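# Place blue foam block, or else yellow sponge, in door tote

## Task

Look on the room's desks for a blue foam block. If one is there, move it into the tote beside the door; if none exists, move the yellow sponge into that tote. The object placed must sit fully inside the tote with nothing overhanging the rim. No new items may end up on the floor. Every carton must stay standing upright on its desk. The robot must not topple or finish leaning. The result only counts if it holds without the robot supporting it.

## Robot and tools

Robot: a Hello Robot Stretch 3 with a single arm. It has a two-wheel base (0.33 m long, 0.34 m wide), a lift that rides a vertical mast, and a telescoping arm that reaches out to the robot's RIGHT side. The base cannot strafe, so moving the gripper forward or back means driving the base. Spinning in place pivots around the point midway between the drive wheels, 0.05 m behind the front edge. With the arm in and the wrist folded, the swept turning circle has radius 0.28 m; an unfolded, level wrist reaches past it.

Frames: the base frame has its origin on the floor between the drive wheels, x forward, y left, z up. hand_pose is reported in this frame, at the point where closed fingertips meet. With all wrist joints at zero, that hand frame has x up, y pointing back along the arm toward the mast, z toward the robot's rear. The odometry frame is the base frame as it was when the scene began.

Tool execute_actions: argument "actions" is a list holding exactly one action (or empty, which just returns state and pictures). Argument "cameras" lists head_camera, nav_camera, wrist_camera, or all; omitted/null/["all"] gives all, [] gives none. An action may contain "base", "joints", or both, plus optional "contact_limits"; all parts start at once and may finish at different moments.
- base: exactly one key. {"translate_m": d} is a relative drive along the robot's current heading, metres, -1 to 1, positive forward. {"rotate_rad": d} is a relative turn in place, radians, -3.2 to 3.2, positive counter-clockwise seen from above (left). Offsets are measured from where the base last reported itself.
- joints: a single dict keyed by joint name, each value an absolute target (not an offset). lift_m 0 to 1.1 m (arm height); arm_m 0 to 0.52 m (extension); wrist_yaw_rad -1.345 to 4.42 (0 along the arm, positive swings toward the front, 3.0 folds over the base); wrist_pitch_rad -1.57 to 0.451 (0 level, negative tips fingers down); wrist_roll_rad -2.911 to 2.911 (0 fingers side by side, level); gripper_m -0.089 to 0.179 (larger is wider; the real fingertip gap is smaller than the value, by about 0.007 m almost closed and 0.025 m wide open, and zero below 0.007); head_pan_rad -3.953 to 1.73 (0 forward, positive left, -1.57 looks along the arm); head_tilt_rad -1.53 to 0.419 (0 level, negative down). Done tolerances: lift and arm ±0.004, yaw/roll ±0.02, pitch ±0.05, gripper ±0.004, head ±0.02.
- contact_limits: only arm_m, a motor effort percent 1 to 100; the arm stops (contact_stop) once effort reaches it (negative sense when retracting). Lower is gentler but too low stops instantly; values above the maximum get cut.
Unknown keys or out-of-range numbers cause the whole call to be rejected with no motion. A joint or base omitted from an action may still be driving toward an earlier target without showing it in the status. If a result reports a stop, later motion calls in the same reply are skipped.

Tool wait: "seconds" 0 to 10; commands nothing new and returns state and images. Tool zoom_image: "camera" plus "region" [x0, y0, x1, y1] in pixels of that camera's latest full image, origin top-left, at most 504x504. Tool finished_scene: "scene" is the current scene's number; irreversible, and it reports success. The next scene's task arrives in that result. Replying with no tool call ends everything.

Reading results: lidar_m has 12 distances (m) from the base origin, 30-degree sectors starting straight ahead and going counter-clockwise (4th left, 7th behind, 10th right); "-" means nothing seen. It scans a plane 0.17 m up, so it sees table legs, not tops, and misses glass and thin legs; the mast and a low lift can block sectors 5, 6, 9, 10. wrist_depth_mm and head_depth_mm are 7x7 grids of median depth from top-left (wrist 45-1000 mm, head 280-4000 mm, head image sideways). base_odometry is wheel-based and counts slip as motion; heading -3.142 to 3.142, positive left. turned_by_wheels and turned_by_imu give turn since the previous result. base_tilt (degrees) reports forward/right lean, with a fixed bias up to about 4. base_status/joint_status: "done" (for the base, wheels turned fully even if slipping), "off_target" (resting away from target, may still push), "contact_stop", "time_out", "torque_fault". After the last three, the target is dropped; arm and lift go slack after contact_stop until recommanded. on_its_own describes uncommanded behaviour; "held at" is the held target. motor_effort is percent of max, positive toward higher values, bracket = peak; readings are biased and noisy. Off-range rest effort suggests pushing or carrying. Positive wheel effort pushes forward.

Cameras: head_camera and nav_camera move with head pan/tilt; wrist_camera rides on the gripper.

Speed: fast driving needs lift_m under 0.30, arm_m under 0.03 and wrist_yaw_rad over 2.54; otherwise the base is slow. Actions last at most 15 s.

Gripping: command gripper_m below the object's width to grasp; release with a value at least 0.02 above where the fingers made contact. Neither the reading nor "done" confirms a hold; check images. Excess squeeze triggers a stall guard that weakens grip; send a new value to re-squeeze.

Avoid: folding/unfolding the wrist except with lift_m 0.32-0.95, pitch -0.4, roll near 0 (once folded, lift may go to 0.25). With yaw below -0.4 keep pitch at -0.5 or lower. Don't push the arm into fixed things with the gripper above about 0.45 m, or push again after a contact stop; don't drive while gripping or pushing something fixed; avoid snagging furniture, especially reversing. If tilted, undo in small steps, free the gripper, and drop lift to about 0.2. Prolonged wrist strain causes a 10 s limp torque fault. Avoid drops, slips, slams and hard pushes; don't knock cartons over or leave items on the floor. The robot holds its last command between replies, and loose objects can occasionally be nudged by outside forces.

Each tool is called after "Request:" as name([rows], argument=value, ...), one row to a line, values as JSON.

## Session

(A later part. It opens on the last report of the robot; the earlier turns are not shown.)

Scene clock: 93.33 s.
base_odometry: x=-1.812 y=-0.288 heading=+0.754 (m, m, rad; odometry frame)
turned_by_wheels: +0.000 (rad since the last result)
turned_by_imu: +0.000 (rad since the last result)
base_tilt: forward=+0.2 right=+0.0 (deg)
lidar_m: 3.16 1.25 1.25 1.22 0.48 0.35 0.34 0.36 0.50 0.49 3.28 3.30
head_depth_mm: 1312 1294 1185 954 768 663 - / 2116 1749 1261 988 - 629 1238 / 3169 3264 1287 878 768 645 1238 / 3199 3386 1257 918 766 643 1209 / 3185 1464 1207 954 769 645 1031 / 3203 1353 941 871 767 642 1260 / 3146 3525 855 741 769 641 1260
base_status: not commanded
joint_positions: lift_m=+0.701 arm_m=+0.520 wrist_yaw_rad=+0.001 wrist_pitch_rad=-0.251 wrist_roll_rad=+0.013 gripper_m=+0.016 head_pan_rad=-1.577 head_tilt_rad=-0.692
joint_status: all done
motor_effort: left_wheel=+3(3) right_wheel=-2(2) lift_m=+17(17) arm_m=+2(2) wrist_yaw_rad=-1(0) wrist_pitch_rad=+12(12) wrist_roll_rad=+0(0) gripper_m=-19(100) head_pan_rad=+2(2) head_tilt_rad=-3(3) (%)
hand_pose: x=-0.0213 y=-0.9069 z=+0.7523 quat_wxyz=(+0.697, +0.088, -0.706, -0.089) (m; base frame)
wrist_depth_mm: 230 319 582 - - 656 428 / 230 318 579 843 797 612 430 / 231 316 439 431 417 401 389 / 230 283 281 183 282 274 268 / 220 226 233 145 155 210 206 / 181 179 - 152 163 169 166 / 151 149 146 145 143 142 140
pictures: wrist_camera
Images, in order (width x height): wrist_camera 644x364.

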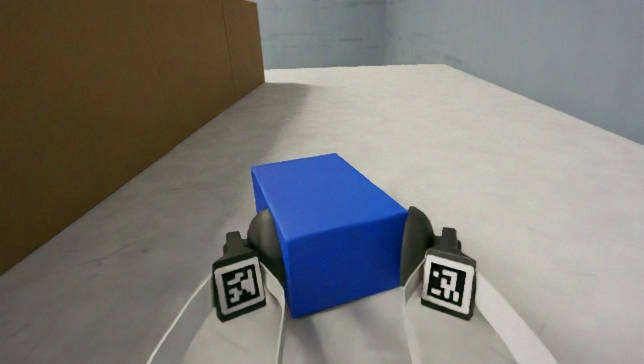

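Drag closer and regrasp.

Request:
execute_actions([
  {"joints":{"arm_m":0.3}},
], cameras=[])

Request:
execute_actions([
  {"joints":{"gripper_m":0.13}},
], cameras=[])

Request:
execute_actions([
  {"joints":{"arm_m":0.34}},
], cameras=[])

Request:
execute_actions([
  {"joints":{"gripper_m":0.015}},
], cameras=[])

Request:
execute_actions([
  {"joints":{"lift_m":0.74,"arm_m":0.005}},
], cameras=["wrist_camera"])

Scene clock: 101.70 s.
base_odometry: x=-1.812 y=-0.288 heading=+0.754 (m, m, rad; odometry frame)
turned_by_wheels: +0.000 (rad since the last result)
turned_by_imu: +0.000 (rad since the last result)
base_tilt: forward=+0.2 right=+0.0 (deg)
lidar_m: 3.15 1.25 1.25 1.22 0.48 0.35 0.34 0.36 0.50 0.49 3.27 3.30
head_depth_mm: 1305 1294 1183 961 770 661 - / 2123 1737 1263 951 - 630 1235 / 3208 3281 1256 991 - 637 1233 / 3234 3414 1264 983 749 642 1220 / 3199 1461 1201 957 767 643 1029 / 3199 1343 940 873 768 641 1268 / 3122 3529 859 740 769 643 1259
base_status: not commanded
joint_positions: lift_m=+0.701 arm_m=+0.300 wrist_yaw_rad=+0.001 wrist_pitch_rad=-0.251 wrist_roll_rad=+0.013 gripper_m=+0.016 head_pan_rad=-1.577 head_tilt_rad=-0.692
joint_status: all done
motor_effort: left_wheel=+3(3) right_wheel=-2(2) lift_m=+16(17) arm_m=-4(5) wrist_yaw_rad=-2(2) wrist_pitch_rad=+12(12) wrist_roll_rad=+0(0) gripper_m=-20(21) head_pan_rad=+3(2) head_tilt_rad=-3(3) (%)
hand_pose: x=-0.0213 y=-0.6876 z=+0.7524 quat_wxyz=(+0.697, +0.088, -0.706, -0.089) (m; base frame)
wrist_depth_mm: 244 331 604 - - 656 426 / 242 331 589 850 794 602 421 / 240 333 446 435 418 404 381 / 243 297 284 185 282 277 269 / 221 226 234 145 154 213 205 / 183 181 - 152 163 171 167 / 151 150 147 146 144 142 141
pictures: none
No camera images: the call's "cameras" was empty. Leave "cameras" out to get every camera's image.

Scene clock: 103.33 s.
base_odometry: x=-1.812 y=-0.288 heading=+0.754 (m, m, rad; odometry frame)
turned_by_wheels: +0.000 (rad since the last result)
turned_by_imu: +0.000 (rad since the last result)
base_tilt: forward=+0.2 right=+0.0 (deg)
lidar_m: 3.17 1.25 1.25 1.21 0.48 0.35 0.34 0.36 0.50 0.49 3.23 3.31
head_depth_mm: 1299 1291 1186 960 771 659 - / 2129 1729 1266 961 - 629 1238 / 3139 3247 1263 986 - 637 1241 / 3179 3363 1267 988 749 645 1211 / 3200 1450 1204 956 769 646 1030 / 3195 1341 944 869 773 641 1263 / 3139 3542 855 746 770 643 1263
base_status: not commanded
joint_positions: lift_m=+0.701 arm_m=+0.300 wrist_yaw_rad=+0.001 wrist_pitch_rad=-0.251 wrist_roll_rad=+0.013 gripper_m=+0.130 head_pan_rad=-1.577 head_tilt_rad=-0.692
joint_status: all done
motor_effort: left_wheel=+3(3) right_wheel=-2(2) lift_m=+16(16) arm_m=-4(4) wrist_yaw_rad=-1(0) wrist_pitch_rad=+12(12) wrist_roll_rad=+0(0) gripper_m=+1(100) head_pan_rad=+3(3) head_tilt_rad=-3(3) (%)
hand_pose: x=-0.0213 y=-0.6875 z=+0.7524 quat_wxyz=(+0.697, +0.088, -0.706, -0.089) (m; base frame)
wrist_depth_mm: 240 335 601 - - 651 418 / 240 332 594 860 800 608 421 / 240 335 442 436 414 404 387 / 240 295 282 186 282 278 272 / 222 228 221 146 195 220 206 / 183 186 177 153 167 - 168 / 151 145 148 147 144 142 140
pictures: none
No camera images: the call's "cameras" was empty. Leave "cameras" out to get every camera's image.

Scene clock: 104.70 s.
base_odometry: x=-1.812 y=-0.288 heading=+0.754 (m, m, rad; odometry frame)
turned_by_wheels: +0.000 (rad since the last result)
turned_by_imu: +0.000 (rad since the last result)
base_tilt: forward=+0.2 right=+0.0 (deg)
lidar_m: 3.16 1.25 1.25 1.21 0.48 0.35 0.34 0.36 0.50 0.49 3.28 3.29
head_depth_mm: 1306 1284 1185 954 771 660 - / 2113 1744 1268 991 - 637 1237 / 3179 3275 1262 991 - 645 1241 / 3208 3439 1263 992 748 643 1210 / 3171 1459 1204 951 768 642 1035 / 3174 1346 939 869 771 641 1253 / 3111 3504 855 743 770 641 1257
base_status: not commanded
joint_positions: lift_m=+0.701 arm_m=+0.340 wrist_yaw_rad=+0.001 wrist_pitch_rad=-0.251 wrist_roll_rad=+0.013 gripper_m=+0.130 head_pan_rad=-1.577 head_tilt_rad=-0.692
joint_status: all done
motor_effort: left_wheel=+3(3) right_wheel=-2(2) lift_m=+16(17) arm_m=+2(2) wrist_yaw_rad=-1(1) wrist_pitch_rad=+12(12) wrist_roll_rad=+0(0) gripper_m=+0(1) head_pan_rad=+2(2) head_tilt_rad=-3(3) (%)
hand_pose: x=-0.0213 y=-0.7269 z=+0.7524 quat_wxyz=(+0.697, +0.088, -0.706, -0.089) (m; base frame)
wrist_depth_mm: 240 326 600 - - 667 423 / 241 328 595 879 797 620 421 / 241 333 447 439 413 403 383 / 239 295 297 289 283 278 269 / 220 229 175 141 214 220 205 / 183 185 164 113 120 - 168 / 151 145 145 110 131 141 140
pictures: none
No camera images: the call's "cameras" was empty. Leave "cameras" out to get every camera's image.

Scene clock: 106.33 s.
base_odometry: x=-1.812 y=-0.288 heading=+0.754 (m, m, rad; odometry frame)
turned_by_wheels: +0.000 (rad since the last result)
turned_by_imu: +0.000 (rad since the last result)
base_tilt: forward=+0.2 right=+0.0 (deg)
lidar_m: 3.16 1.25 1.25 1.22 0.48 0.35 0.34 0.36 0.50 0.49 3.27 3.31
head_depth_mm: 1313 1292 1177 954 769 656 - / 2125 1740 1268 989 - 636 1238 / 3221 3219 1263 997 - 644 1241 / 3156 3347 1264 989 748 645 1222 / 3188 1457 1205 950 769 643 1027 / 3165 1354 943 871 767 643 1258 / 3160 3477 855 742 771 644 1258
base_status: not commanded
joint_positions: lift_m=+0.701 arm_m=+0.340 wrist_yaw_rad=+0.001 wrist_pitch_rad=-0.251 wrist_roll_rad=+0.013 gripper_m=+0.016 head_pan_rad=-1.577 head_tilt_rad=-0.692
joint_status: all done
motor_effort: left_wheel=+3(3) right_wheel=-2(3) lift_m=+16(16) arm_m=+2(2) wrist_yaw_rad=-1(1) wrist_pitch_rad=+12(12) wrist_roll_rad=+0(0) gripper_m=-28(100) head_pan_rad=+2(2) head_tilt_rad=-3(3) (%)
hand_pose: x=-0.0213 y=-0.7269 z=+0.7524 quat_wxyz=(+0.697, +0.088, -0.706, -0.089) (m; base frame)
wrist_depth_mm: 239 328 600 - - 662 420 / 240 328 608 856 806 618 424 / 242 329 443 432 413 412 385 / 240 292 298 186 283 278 270 / 219 227 223 140 150 211 206 / 182 181 123 113 118 172 167 / 150 150 147 118 131 142 141
pictures: none
No camera images: the call's "cameras" was empty. Leave "cameras" out to get every camera's image.

Scene clock: 110.00 s.
base_odometry: x=-1.812 y=-0.288 heading=+0.754 (m, m, rad; odometry frame)
turned_by_wheels: +0.000 (rad since the last result)
turned_by_imu: +0.000 (rad since the last result)
base_tilt: forward=+0.2 right=+0.0 (deg)
lidar_m: 3.17 1.25 1.25 1.21 0.48 0.35 0.34 0.36 0.50 0.49 3.28 3.29
head_depth_mm: 1313 1293 1194 957 773 643 1148 / 2103 1725 1266 956 769 644 1240 / 3155 3263 1263 951 773 588 - / 3219 3412 1272 951 770 560 930 / 3264 1468 1209 952 769 642 1028 / 3224 1347 945 870 766 642 1257 / 3139 3544 861 744 767 645 1265
base_status: not commanded
joint_positions: lift_m=+0.739 arm_m=+0.005 wrist_yaw_rad=+0.001 wrist_pitch_rad=-0.251 wrist_roll_rad=+0.013 gripper_m=+0.026 head_pan_rad=-1.577 head_tilt_rad=-0.692
joint_status: all done
on_its_own: gripper_m is held at +0.025, not at your +0.015, by its stall guard, which is not easing now
motor_effort: left_wheel=+3(3) right_wheel=-2(2) lift_m=+43(46) arm_m=-4(4) wrist_yaw_rad=-1(1) wrist_pitch_rad=+12(12) wrist_roll_rad=+0(0) gripper_m=-23(28) head_pan_rad=+2(2) head_tilt_rad=-3(3) (%)
hand_pose: x=-0.0213 y=-0.3925 z=+0.7912 quat_wxyz=(+0.697, +0.088, -0.706, -0.089) (m; base frame)
wrist_depth_mm: - 403 805 - - 648 413 / - 376 622 - - 642 411 / - 399 539 572 547 528 416 / 417 402 393 186 378 365 364 / 302 297 295 140 151 280 270 / 240 237 123 113 118 231 221 / 198 198 191 118 131 186 185
pictures: wrist_camera
Images, in order (width x height): wrist_camera 644x364.

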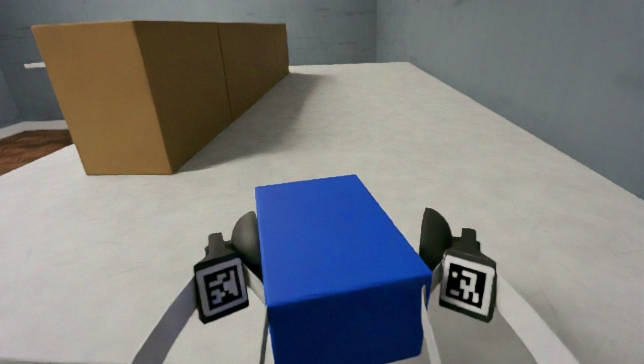

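Request:
execute_actions([
  {"joints":{"wrist_yaw_rad":2.6,"head_pan_rad":0,"head_tilt_rad":-0.7}},
], cameras=[])

Request:
execute_actions([
  {"base":{"translate_m":0.4},"joints":{"lift_m":0.29}},
], cameras=[])

Request:
execute_actions([
  {"base":{"translate_m":0.5}},
], cameras=[])

Request:
execute_actions([
  {"base":{"rotate_rad":-0.63}},
], cameras=[])

Request:
execute_actions([
  {"base":{"translate_m":1}},
], cameras=["head_camera"])

Scene clock: 118.53 s.
base_odometry: x=-1.812 y=-0.288 heading=+0.754 (m, m, rad; odometry frame)
turned_by_wheels: +0.000 (rad since the last result)
turned_by_imu: +0.000 (rad since the last result)
base_tilt: forward=+0.2 right=+0.0 (deg)
lidar_m: 3.15 1.25 1.25 1.21 0.48 0.35 0.34 0.36 0.50 0.49 3.26 3.29
head_depth_mm: 2992 3333 2829 2187 1742 1473 1260 / 2945 3308 2885 2210 1765 1465 1267 / 2995 3359 2920 2198 1763 1466 1258 / 3104 3394 2926 2162 1761 1467 1261 / 3068 3479 2909 2164 1757 1462 1263 / 3047 2120 2927 2205 1766 1469 1251 / 3064 1627 1387 2203 1749 1465 1259
base_status: not commanded
joint_positions: lift_m=+0.739 arm_m=+0.005 wrist_yaw_rad=+2.597 wrist_pitch_rad=-0.251 wrist_roll_rad=+0.013 gripper_m=+0.026 head_pan_rad=-0.007 head_tilt_rad=-0.692
joint_status: all done
on_its_own: gripper_m is held at +0.025, not at your +0.015, by its stall guard, which is not easing now
motor_effort: left_wheel=+4(3) right_wheel=-3(3) lift_m=+43(43) arm_m=-3(4) wrist_yaw_rad=+2(1) wrist_pitch_rad=+12(12) wrist_roll_rad=+0(0) gripper_m=-22(23) head_pan_rad=+2(30) head_tilt_rad=-3(3) (%)
hand_pose: x=+0.1041 y=+0.0570 z=+0.7912 quat_wxyz=(+0.273, +0.704, -0.105, +0.648) (m; base frame)
wrist_depth_mm: 884 - - - - - - / 938 - - - - 966 - / - - - - - - - / - - - 187 - - - / - - - 140 150 - - / - - 123 114 118 - - / 960 - - 118 131 - 959
pictures: none
No camera images: the call's "cameras" was empty. Leave "cameras" out to get every camera's image.

Scene clock: 124.17 s.
base_odometry: x=-1.521 y=-0.014 heading=+0.755 (m, m, rad; odometry frame)
turned_by_wheels: +0.000 (rad since the last result)
turned_by_imu: +0.003 (rad since the last result)
base_tilt: forward=+0.2 right=+0.0 (deg)
lidar_m: 2.74 1.67 0.95 1.20 1.03 0.77 0.75 0.78 0.57 1.04 3.65 2.91
head_depth_mm: 2651 2905 2874 2196 1774 1477 1262 / 2671 2956 2912 2193 1766 1474 1268 / 2654 3012 2911 2181 1762 1478 1267 / 2693 2988 2934 2166 1748 1469 1260 / 2716 2993 2897 2186 1754 1473 1257 / 2712 2885 2922 2211 1752 1476 1263 / 2723 1735 1379 2150 1758 1470 1255
base_status: done
joint_positions: lift_m=+0.291 arm_m=+0.005 wrist_yaw_rad=+2.598 wrist_pitch_rad=-0.251 wrist_roll_rad=+0.013 gripper_m=+0.026 head_pan_rad=-0.007 head_tilt_rad=-0.692
joint_status: all done
on_its_own: gripper_m is held at +0.025, not at your +0.015, by its stall guard, which is not easing now
motor_effort: left_wheel=+3(9) right_wheel=-2(6) lift_m=+16(42) arm_m=-3(4) wrist_yaw_rad=+2(3) wrist_pitch_rad=+12(12) wrist_roll_rad=+0(0) gripper_m=-23(23) head_pan_rad=+2(2) head_tilt_rad=-2(3) (%)
hand_pose: x=+0.1040 y=+0.0571 z=+0.3424 quat_wxyz=(+0.273, +0.704, -0.105, +0.648) (m; base frame)
wrist_depth_mm: 921 - - - - - - / 945 - - - - - - / - - - - - - - / - - - 186 967 938 921 / 793 769 776 140 150 717 717 / 630 620 123 114 118 601 573 / 528 517 496 118 131 478 480
pictures: none
No camera images: the call's "cameras" was empty. Leave "cameras" out to get every camera's image.

Scene clock: 127.50 s.
base_odometry: x=-1.156 y=+0.328 heading=+0.755 (m, m, rad; odometry frame)
turned_by_wheels: +0.000 (rad since the last result)
turned_by_imu: +0.003 (rad since the last result)
base_tilt: forward=+0.2 right=+0.0 (deg)
lidar_m: 2.25 1.51 1.23 0.73 1.24 1.29 1.25 0.94 1.25 3.13 3.43 2.45
head_depth_mm: 2204 2319 2574 2177 1766 1462 1272 / 2201 2356 2600 2173 1763 1471 1256 / 2198 2441 2626 2185 1751 1461 1261 / 2239 2487 2674 2189 1756 1461 1257 / 2263 2507 2712 2185 1763 1461 1264 / 2260 2542 2684 2159 1773 1469 1260 / 2262 2535 1312 2099 1747 1475 1260
base_status: done
joint_positions: lift_m=+0.291 arm_m=+0.005 wrist_yaw_rad=+2.598 wrist_pitch_rad=-0.251 wrist_roll_rad=+0.013 gripper_m=+0.026 head_pan_rad=-0.007 head_tilt_rad=-0.693
joint_status: not commanded
on_its_own: gripper_m is held at +0.025, not at your +0.015, by its stall guard, which is not easing now
motor_effort: left_wheel=+2(12) right_wheel=-2(4) lift_m=+17(17) arm_m=-4(4) wrist_yaw_rad=+1(3) wrist_pitch_rad=+12(12) wrist_roll_rad=+0(0) gripper_m=-24(23) head_pan_rad=+3(2) head_tilt_rad=-2(3) (%)
hand_pose: x=+0.1040 y=+0.0571 z=+0.3424 quat_wxyz=(+0.273, +0.704, -0.105, +0.648) (m; base frame)
wrist_depth_mm: 890 959 - - - - - / 935 - - - - - - / 980 - - - - - - / - - 946 185 952 975 932 / 773 792 736 141 149 712 712 / 626 622 124 113 118 607 569 / 526 523 506 118 131 477 488
pictures: none
No camera images: the call's "cameras" was empty. Leave "cameras" out to get every camera's image.

Scene clock: 128.97 s.
base_odometry: x=-1.156 y=+0.328 heading=+0.125 (m, m, rad; odometry frame)
turned_by_wheels: -0.630 (rad since the last result)
turned_by_imu: -0.635 (rad since the last result)
base_tilt: forward=+0.2 right=+0.0 (deg)
lidar_m: 2.44 2.24 1.51 1.27 1.19 1.21 1.33 1.25 0.94 1.25 3.59 3.43
head_depth_mm: 3382 3763 2871 2175 1755 1480 1262 / 3058 3472 2879 2180 1758 1479 1265 / 2855 3183 2849 2201 1753 1462 1267 / 2714 2965 2804 2172 1750 1462 1262 / 2518 2776 2873 2205 1759 1476 1254 / 2343 2501 2647 2190 1749 1466 1268 / 2233 2413 2566 2159 1751 1468 1260
base_status: done
joint_positions: lift_m=+0.291 arm_m=+0.005 wrist_yaw_rad=+2.598 wrist_pitch_rad=-0.251 wrist_roll_rad=+0.013 gripper_m=+0.026 head_pan_rad=-0.007 head_tilt_rad=-0.693
joint_status: not commanded
on_its_own: gripper_m is held at +0.025, not at your +0.015, by its stall guard, which is not easing now
motor_effort: left_wheel=+4(11) right_wheel=-3(7) lift_m=+17(17) arm_m=-3(3) wrist_yaw_rad=+2(0) wrist_pitch_rad=+12(12) wrist_roll_rad=+0(0) gripper_m=-23(23) head_pan_rad=+2(3) head_tilt_rad=-3(2) (%)
hand_pose: x=+0.1040 y=+0.0571 z=+0.3424 quat_wxyz=(+0.273, +0.704, -0.105, +0.648) (m; base frame)
wrist_depth_mm: - - - - - - - / - - - - - - - / - - - - - - - / - - - 187 948 925 919 / 794 774 767 140 150 731 705 / 614 621 123 113 118 603 575 / 491 513 501 118 132 481 482
pictures: none
No camera images: the call's "cameras" was empty. Leave "cameras" out to get every camera's image.

Scene clock: 133.90 s.
base_odometry: x=-0.164 y=+0.453 heading=+0.125 (m, m, rad; odometry frame)
turned_by_wheels: +0.000 (rad since the last result)
turned_by_imu: +0.006 (rad since the last result)
base_tilt: forward=+0.2 right=-0.1 (deg)
lidar_m: 1.80 1.46 1.45 1.38 1.76 1.47 2.21 1.63 1.60 2.76 2.66 2.58
head_depth_mm: 2168 2474 2645 2212 1768 1474 1277 / 2012 2251 2526 2187 1740 1463 1259 / 1872 2108 2372 2204 1757 1476 1257 / 1790 1984 2216 2179 1762 1471 1268 / 1685 1838 2043 2169 1764 1461 1249 / 1580 1748 1927 2051 1754 1470 1263 / 1490 1585 1608 1873 1752 1466 1255
base_status: done
joint_positions: lift_m=+0.291 arm_m=+0.005 wrist_yaw_rad=+2.598 wrist_pitch_rad=-0.251 wrist_roll_rad=+0.013 gripper_m=+0.026 head_pan_rad=-0.007 head_tilt_rad=-0.693
joint_status: not commanded
on_its_own: gripper_m is held at +0.025, not at your +0.015, by its stall guard, which is not easing now
motor_effort: left_wheel=+2(14) right_wheel=-2(4) lift_m=+17(17) arm_m=-4(3) wrist_yaw_rad=+1(2) wrist_pitch_rad=+12(12) wrist_roll_rad=+0(0) gripper_m=-23(23) head_pan_rad=+3(2) head_tilt_rad=-2(2) (%)
hand_pose: x=+0.1040 y=+0.0571 z=+0.3424 quat_wxyz=(+0.273, +0.704, -0.105, +0.648) (m; base frame)
wrist_depth_mm: - - - - - - - / - - - - - - - / - - - - - - - / - - - 186 988 943 888 / 806 793 768 140 150 716 705 / 631 622 124 113 118 597 575 / 530 517 501 118 131 486 485
pictures: head_camera (sideways: a quarter turn clockwise sets it upright)
Images, in order (width x height): head_camera 896x504.

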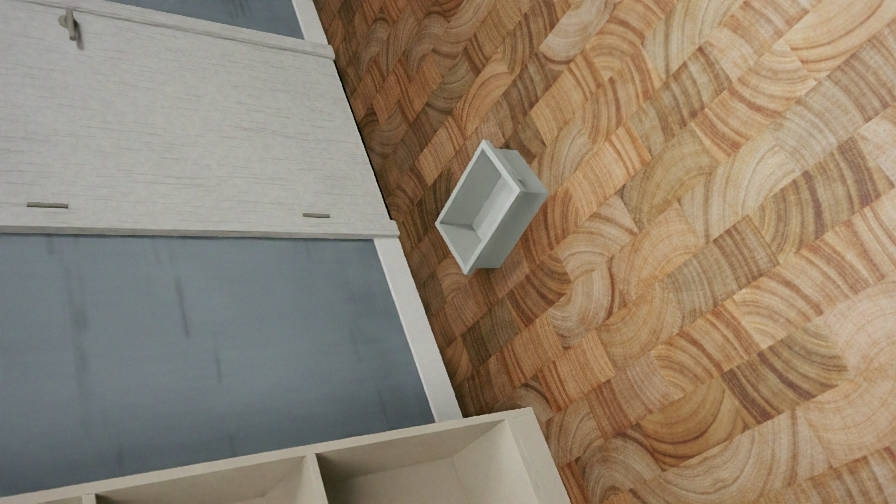

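Request:
execute_actions([
  {"base":{"rotate_rad":-0.56}},
], cameras=[])

Request:
execute_actions([
  {"base":{"translate_m":1}},
], cameras=[])

Request:
execute_actions([
  {"base":{"translate_m":0.22}},
], cameras=[])

Request:
execute_actions([
  {"base":{"rotate_rad":2.96},"joints":{"head_pan_rad":-1.57,"head_tilt_rad":-1.05}},
], cameras=[])

Request:
execute_actions([
  {"joints":{"wrist_yaw_rad":0,"wrist_pitch_rad":-0.45}},
], cameras=["head_camera","wrist_camera"])

Scene clock: 141.63 s.
base_odometry: x=-0.164 y=+0.453 heading=-0.435 (m, m, rad; odometry frame)
turned_by_wheels: -0.560 (rad since the last result)
turned_by_imu: -0.564 (rad since the last result)
base_tilt: forward=+0.2 right=+0.0 (deg)
lidar_m: 2.62 1.82 1.46 1.44 1.37 1.40 1.48 2.24 1.63 1.89 2.68 2.65
head_depth_mm: 2598 2912 2883 2196 1765 1482 1262 / 2730 2957 2782 2166 1760 1458 1261 / 2800 3141 2903 2199 1765 1473 1260 / 2943 3298 2901 2172 1773 1479 1256 / 2994 3281 2903 2173 1754 1457 1258 / 2635 2845 2804 2179 1751 1467 1265 / 2272 2440 2538 2174 1735 1459 1255
base_status: done
joint_positions: lift_m=+0.291 arm_m=+0.005 wrist_yaw_rad=+2.598 wrist_pitch_rad=-0.251 wrist_roll_rad=+0.013 gripper_m=+0.026 head_pan_rad=-0.007 head_tilt_rad=-0.693
joint_status: not commanded
on_its_own: gripper_m is held at +0.025, not at your +0.015, by its stall guard, which is not easing now
motor_effort: left_wheel=+3(12) right_wheel=-3(6) lift_m=+17(16) arm_m=-4(3) wrist_yaw_rad=+1(2) wrist_pitch_rad=+12(12) wrist_roll_rad=+0(1) gripper_m=-23(23) head_pan_rad=+2(2) head_tilt_rad=-3(3) (%)
hand_pose: x=+0.1040 y=+0.0571 z=+0.3424 quat_wxyz=(+0.273, +0.704, -0.105, +0.648) (m; base frame)
wrist_depth_mm: - - - - - - - / - - - - - - - / - - - - - - - / - - - 187 953 974 942 / 789 787 768 141 150 744 715 / 644 625 124 113 118 606 572 / 524 521 510 118 131 484 485
pictures: none
No camera images: the call's "cameras" was empty. Leave "cameras" out to get every camera's image.

Scene clock: 146.57 s.
base_odometry: x=+0.743 y=+0.031 heading=-0.435 (m, m, rad; odometry frame)
turned_by_wheels: +0.000 (rad since the last result)
turned_by_imu: +0.006 (rad since the last result)
base_tilt: forward=+0.2 right=+0.0 (deg)
lidar_m: 2.04 1.36 1.29 1.09 1.62 2.20 2.48 2.24 1.99 2.53 1.97 1.66
head_depth_mm: 1815 1920 1707 2049 1749 1476 1258 / 1881 2043 2286 2207 1751 1469 1254 / 1972 2146 2368 2169 1754 1464 1268 / 2034 2255 2550 2171 1765 1457 1259 / 2093 2338 2580 2206 1755 1460 1262 / 1972 2094 2286 2180 1758 1472 1270 / 1712 1823 1970 2041 1759 1457 1255
base_status: done
joint_positions: lift_m=+0.291 arm_m=+0.005 wrist_yaw_rad=+2.598 wrist_pitch_rad=-0.251 wrist_roll_rad=+0.013 gripper_m=+0.026 head_pan_rad=-0.007 head_tilt_rad=-0.693
joint_status: not commanded
on_its_own: gripper_m is held at +0.025, not at your +0.015, by its stall guard, which is not easing now
motor_effort: left_wheel=+3(13) right_wheel=-3(5) lift_m=+17(17) arm_m=-4(4) wrist_yaw_rad=+2(2) wrist_pitch_rad=+12(12) wrist_roll_rad=+0(0) gripper_m=-23(23) head_pan_rad=+2(2) head_tilt_rad=-3(3) (%)
hand_pose: x=+0.1040 y=+0.0571 z=+0.3424 quat_wxyz=(+0.273, +0.704, -0.105, +0.648) (m; base frame)
wrist_depth_mm: - - - - - - - / - - - - - - - / - - - - - - - / - - - 185 961 963 929 / 802 769 772 141 151 716 712 / 636 623 123 113 118 602 576 / 531 524 504 118 131 479 483
pictures: none
No camera images: the call's "cameras" was empty. Leave "cameras" out to get every camera's image.

Scene clock: 148.77 s.
base_odometry: x=+0.942 y=-0.061 heading=-0.435 (m, m, rad; odometry frame)
turned_by_wheels: +0.000 (rad since the last result)
turned_by_imu: +0.001 (rad since the last result)
base_tilt: forward=+0.2 right=-0.1 (deg)
lidar_m: 1.90 1.26 1.17 1.12 1.50 2.40 2.69 2.41 2.03 2.62 1.88 1.45
head_depth_mm: 1633 1763 1875 2098 1727 1451 1258 / 1694 1860 2072 2200 1751 1468 1267 / 1771 1921 2169 2195 1741 1472 1260 / 1826 2031 2261 2181 1751 1472 1255 / 1931 2111 2360 2169 1762 1467 1269 / 1813 1959 2119 2104 1744 1474 1258 / 1598 1707 1825 1943 1752 1457 1256
base_status: done
joint_positions: lift_m=+0.291 arm_m=+0.005 wrist_yaw_rad=+2.598 wrist_pitch_rad=-0.251 wrist_roll_rad=+0.013 gripper_m=+0.026 head_pan_rad=-0.007 head_tilt_rad=-0.693
joint_status: not commanded
on_its_own: gripper_m is held at +0.025, not at your +0.015, by its stall guard, which is not easing now
motor_effort: left_wheel=+2(13) right_wheel=-2(5) lift_m=+17(17) arm_m=-4(3) wrist_yaw_rad=+3(2) wrist_pitch_rad=+12(12) wrist_roll_rad=+0(0) gripper_m=-23(23) head_pan_rad=+2(2) head_tilt_rad=-3(3) (%)
hand_pose: x=+0.1040 y=+0.0571 z=+0.3424 quat_wxyz=(+0.273, +0.704, -0.105, +0.648) (m; base frame)
wrist_depth_mm: - - - - - - - / - - - - - - - / - - - - - - - / 963 - 885 187 984 953 941 / 785 740 657 140 150 723 710 / 633 619 124 113 118 599 569 / 534 516 505 118 131 480 478
pictures: none
No camera images: the call's "cameras" was empty. Leave "cameras" out to get every camera's image.

Scene clock: 151.93 s.
base_odometry: x=+0.942 y=-0.061 heading=+2.525 (m, m, rad; odometry frame)
turned_by_wheels: +2.960 (rad since the last result)
turned_by_imu: +2.984 (rad since the last result)
base_tilt: forward=+0.2 right=-0.1 (deg)
lidar_m: 2.40 3.06 2.31 2.15 1.90 1.91 1.45 1.38 1.17 1.20 1.12 2.32
head_depth_mm: 1107 1282 1525 1555 1370 1238 1130 / 1142 1330 1589 1549 1366 1241 1152 / 1170 1375 1647 1542 1356 1248 - / 1209 1425 1673 1483 1342 1269 - / 1235 1474 1696 1551 1366 1251 1132 / 1279 1494 1683 1533 1369 1242 1130 / 1189 1297 1560 1543 1381 1238 1132
base_status: done
joint_positions: lift_m=+0.291 arm_m=+0.005 wrist_yaw_rad=+2.598 wrist_pitch_rad=-0.251 wrist_roll_rad=+0.013 gripper_m=+0.026 head_pan_rad=-1.563 head_tilt_rad=-1.037
joint_status: all done
on_its_own: gripper_m is held at +0.025, not at your +0.015, by its stall guard, which is not easing now
motor_effort: left_wheel=-3(10) right_wheel=+1(7) lift_m=+17(17) arm_m=-4(4) wrist_yaw_rad=+1(3) wrist_pitch_rad=+12(12) wrist_roll_rad=+0(0) gripper_m=-23(23) head_pan_rad=-2(29) head_tilt_rad=-5(25) (%)
hand_pose: x=+0.1040 y=+0.0571 z=+0.3424 quat_wxyz=(+0.273, +0.704, -0.105, +0.648) (m; base frame)
wrist_depth_mm: - - - - - - - / - - - - - - - / - - - - - - - / - - - 186 992 970 914 / 790 774 763 140 150 738 726 / 626 616 124 113 118 604 577 / 530 518 499 118 131 479 484
pictures: none
No camera images: the call's "cameras" was empty. Leave "cameras" out to get every camera's image.

Scene clock: 154.23 s.
base_odometry: x=+0.942 y=-0.061 heading=+2.525 (m, m, rad; odometry frame)
turned_by_wheels: +0.000 (rad since the last result)
turned_by_imu: +0.000 (rad since the last result)
base_tilt: forward=+0.3 right=+0.0 (deg)
lidar_m: 2.39 3.04 2.32 2.15 1.90 1.90 1.46 1.38 1.17 1.20 1.12 2.31
head_depth_mm: 1115 1279 1525 1534 1369 1249 1136 / 1141 1335 1594 1552 1381 1248 1158 / 1174 1378 1646 1540 1363 1242 - / 1202 1417 1662 1484 1348 1206 - / 1245 1476 1698 1547 1366 1248 1131 / 1274 1503 1682 1550 1377 1237 1127 / 1185 1298 1557 1526 1367 1244 1132
base_status: not commanded
joint_positions: lift_m=+0.291 arm_m=+0.005 wrist_yaw_rad=+0.003 wrist_pitch_rad=-0.465 wrist_roll_rad=+0.013 gripper_m=+0.026 head_pan_rad=-1.563 head_tilt_rad=-1.037
joint_status: all done
on_its_own: gripper_m is held at +0.025, not at your +0.015, by its stall guard, which is not easing now
motor_effort: left_wheel=-3(3) right_wheel=+1(1) lift_m=+17(17) arm_m=-4(4) wrist_yaw_rad=-2(1) wrist_pitch_rad=+9(11) wrist_roll_rad=+0(0) gripper_m=-23(23) head_pan_rad=-2(2) head_tilt_rad=-4(5) (%)
hand_pose: x=-0.0210 y=-0.3685 z=+0.2928 quat_wxyz=(+0.684, +0.163, -0.692, -0.163) (m; base frame)
wrist_depth_mm: - 825 946 903 815 771 719 / 958 855 - 939 919 828 785 / 876 852 835 679 810 815 777 / 711 701 655 185 649 646 633 / 576 581 542 140 151 541 527 / 495 491 124 113 119 474 449 / 431 429 408 118 131 401 403
pictures: head_camera (sideways: a quarter turn clockwise sets it upright), wrist_camera
Images, in order (width x height): head_camera 896x504, wrist_camera 644x364.

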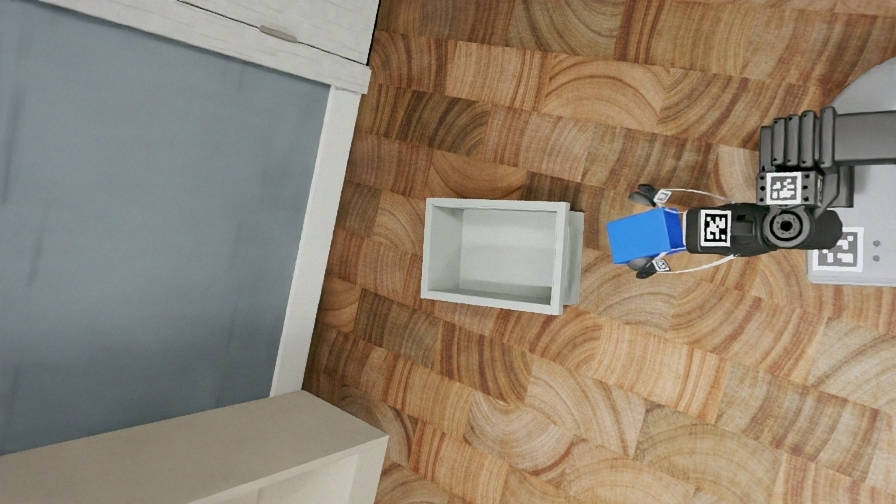

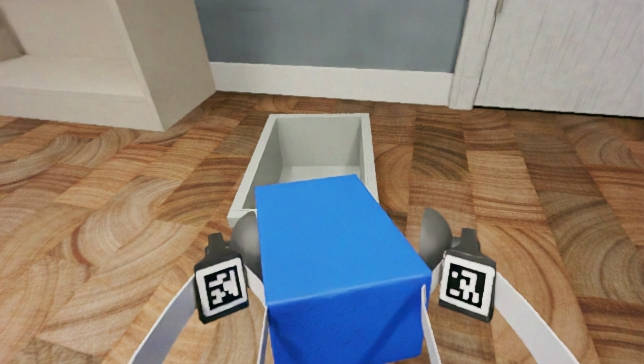

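Request:
execute_actions([
  {"base":{"translate_m":0.038},"joints":{"arm_m":0.43,"wrist_pitch_rad":-0.8}},
], cameras=[])

Request:
execute_actions([
  {"joints":{"lift_m":0.135}},
], cameras=["wrist_camera"])

Request:
execute_actions([
  {"joints":{"gripper_m":0.105}},
], cameras=[])

Request:
execute_actions([
  {"joints":{"lift_m":0.3}},
], cameras=["wrist_camera"])

Scene clock: 162.57 s.
base_odometry: x=+0.911 y=-0.039 heading=+2.525 (m, m, rad; odometry frame)
turned_by_wheels: +0.000 (rad since the last result)
turned_by_imu: +0.000 (rad since the last result)
base_tilt: forward=+0.2 right=+0.0 (deg)
lidar_m: 2.37 3.03 2.30 2.14 1.89 1.94 1.49 1.39 1.18 1.21 1.11 2.33
head_depth_mm: 1116 1294 1525 1548 1377 1246 1137 / 1147 1347 1623 1542 1375 1244 1157 / 1187 1385 1655 1609 1339 1244 - / 1214 1433 1667 1502 1338 1248 1170 / 1255 1481 1689 1545 1377 1238 1136 / 1272 1453 1649 1543 1375 1241 1131 / 1127 1268 1617 1530 1376 1243 1137
base_status: done
joint_positions: lift_m=+0.291 arm_m=+0.430 wrist_yaw_rad=+0.001 wrist_pitch_rad=-0.810 wrist_roll_rad=+0.013 gripper_m=+0.026 head_pan_rad=-1.563 head_tilt_rad=-1.037
joint_status: all done
on_its_own: gripper_m is held at +0.025, not at your +0.015, by its stall guard, which is not easing now
motor_effort: left_wheel=-3(7) right_wheel=+1(6) lift_m=+17(17) arm_m=+3(3) wrist_yaw_rad=+0(2) wrist_pitch_rad=+6(9) wrist_roll_rad=+0(0) gripper_m=-23(23) head_pan_rad=-2(2) head_tilt_rad=-5(5) (%)
hand_pose: x=-0.0214 y=-0.7339 z=+0.2271 quat_wxyz=(+0.646, +0.277, -0.654, -0.280) (m; base frame)
wrist_depth_mm: 467 617 619 584 547 503 470 / 480 569 570 545 548 539 513 / 516 506 501 494 488 470 470 / 470 454 434 185 317 428 428 / 419 411 396 140 150 393 385 / 383 379 123 114 118 365 358 / 353 350 289 118 131 325 328
pictures: none
No camera images: the call's "cameras" was empty. Leave "cameras" out to get every camera's image.

Scene clock: 164.80 s.
base_odometry: x=+0.911 y=-0.039 heading=+2.525 (m, m, rad; odometry frame)
turned_by_wheels: +0.000 (rad since the last result)
turned_by_imu: +0.000 (rad since the last result)
base_tilt: forward=+0.2 right=+0.0 (deg)
lidar_m: 2.36 3.03 2.30 2.14 1.89 1.94 1.49 1.39 1.18 1.20 1.11 2.33
head_depth_mm: 1118 1284 1531 1549 1381 1236 1140 / 1151 1342 1623 1555 1381 1244 1172 / 1179 1387 1652 1528 1351 1246 - / 1211 1420 1674 1483 1330 1236 1168 / 1255 1469 1695 1539 1382 1250 1135 / 1282 1457 1664 1529 1375 1251 1133 / 1119 1266 1602 1544 1364 1239 1133
base_status: not commanded
joint_positions: lift_m=+0.136 arm_m=+0.430 wrist_yaw_rad=+0.001 wrist_pitch_rad=-0.811 wrist_roll_rad=+0.013 gripper_m=+0.026 head_pan_rad=-1.563 head_tilt_rad=-1.037
joint_status: all done
on_its_own: gripper_m is held at +0.025, not at your +0.015, by its stall guard, which is not easing now
motor_effort: left_wheel=-3(3) right_wheel=+1(2) lift_m=+17(19) arm_m=+2(2) wrist_yaw_rad=+0(1) wrist_pitch_rad=+6(6) wrist_roll_rad=+0(0) gripper_m=-23(23) head_pan_rad=-2(2) head_tilt_rad=-5(4) (%)
hand_pose: x=-0.0214 y=-0.7338 z=+0.0720 quat_wxyz=(+0.646, +0.277, -0.654, -0.281) (m; base frame)
wrist_depth_mm: 399 385 191 187 184 177 352 / 348 167 214 218 215 169 307 / 306 147 246 262 256 168 268 / 275 136 222 185 255 167 121 / 119 137 201 140 150 160 109 / 109 137 123 113 118 142 105 / 106 129 199 118 131 178 105
pictures: wrist_camera
Images, in order (width x height): wrist_camera 644x364.

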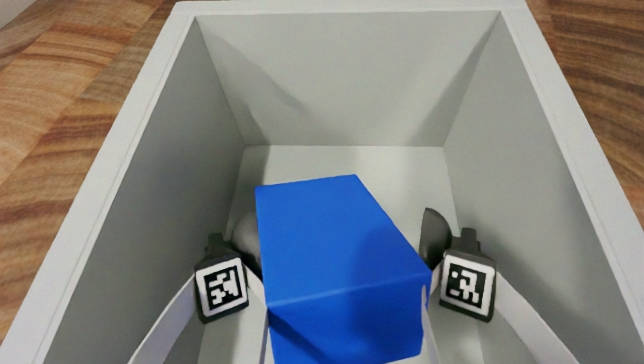

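Scene clock: 166.07 s.
base_odometry: x=+0.911 y=-0.039 heading=+2.525 (m, m, rad; odometry frame)
turned_by_wheels: +0.000 (rad since the last result)
turned_by_imu: +0.000 (rad since the last result)
base_tilt: forward=+0.2 right=+0.0 (deg)
lidar_m: 2.37 3.01 2.30 2.14 1.90 1.94 1.49 1.40 1.18 1.21 1.11 2.33
head_depth_mm: 1118 1293 1535 1559 1385 1235 1143 / 1156 1350 1613 1544 1383 1245 1161 / 1180 1387 1657 1542 1338 1241 - / 1213 1429 1670 1489 1332 1246 1172 / 1250 1471 1701 1539 1370 1246 1137 / 1275 1451 1656 1539 1377 1243 1132 / 1127 1262 1591 1542 1373 1242 1135
base_status: not commanded
joint_positions: lift_m=+0.136 arm_m=+0.430 wrist_yaw_rad=+0.001 wrist_pitch_rad=-0.811 wrist_roll_rad=+0.013 gripper_m=+0.105 head_pan_rad=-1.563 head_tilt_rad=-1.037
joint_status: all done
motor_effort: left_wheel=-3(3) right_wheel=+1(2) lift_m=+17(17) arm_m=+2(2) wrist_yaw_rad=+0(1) wrist_pitch_rad=+6(6) wrist_roll_rad=+0(0) gripper_m=+0(98) head_pan_rad=-2(2) head_tilt_rad=-5(5) (%)
hand_pose: x=-0.0214 y=-0.7338 z=+0.0720 quat_wxyz=(+0.646, +0.277, -0.654, -0.281) (m; base frame)
wrist_depth_mm: 404 384 189 187 184 177 356 / 349 167 212 218 215 167 311 / 309 147 247 262 256 168 266 / 275 136 246 259 256 167 121 / 119 136 234 233 233 153 110 / 108 129 215 172 207 - 105 / 106 129 199 162 158 164 100
pictures: none
No camera images: the call's "cameras" was empty. Leave "cameras" out to get every camera's image.

Scene clock: 168.40 s.
base_odometry: x=+0.911 y=-0.039 heading=+2.525 (m, m, rad; odometry frame)
turned_by_wheels: +0.000 (rad since the last result)
turned_by_imu: +0.000 (rad since the last result)
base_tilt: forward=+0.2 right=+0.0 (deg)
lidar_m: 2.36 3.03 2.29 2.14 1.89 1.94 1.49 1.39 1.18 1.21 1.11 2.33
head_depth_mm: 1124 1287 1524 1550 1380 1243 1136 / 1151 1356 1613 1542 1382 1249 1159 / 1182 1381 1668 1592 1342 1240 - / 1217 1430 1676 1477 1345 1242 1171 / 1251 1486 1684 1544 1382 1250 1137 / 1270 1453 1656 1544 1373 1243 1131 / 1121 1264 1596 1538 1375 1247 1124
base_status: not commanded
joint_positions: lift_m=+0.299 arm_m=+0.430 wrist_yaw_rad=+0.001 wrist_pitch_rad=-0.811 wrist_roll_rad=+0.013 gripper_m=+0.105 head_pan_rad=-1.563 head_tilt_rad=-1.037
joint_status: all done
motor_effort: left_wheel=-3(3) right_wheel=+2(1) lift_m=+43(44) arm_m=+2(2) wrist_yaw_rad=-1(1) wrist_pitch_rad=+6(6) wrist_roll_rad=+0(0) gripper_m=+1(1) head_pan_rad=-2(2) head_tilt_rad=-5(4) (%)
hand_pose: x=-0.0214 y=-0.7338 z=+0.2358 quat_wxyz=(+0.646, +0.277, -0.654, -0.281) (m; base frame)
wrist_depth_mm: 468 608 614 574 542 517 471 / 487 566 585 560 556 548 511 / 520 521 516 503 499 488 479 / 477 463 449 344 337 436 434 / 425 424 383 402 373 415 394 / 390 386 330 378 363 - 366 / 361 358 333 310 334 336 339
pictures: wrist_camera
Images, in order (width x height): wrist_camera 644x364.

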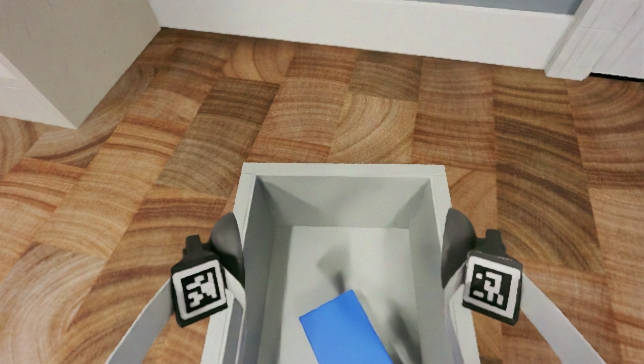

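Request:
finished_scene(scene=2)

The scene is finished: the task was done.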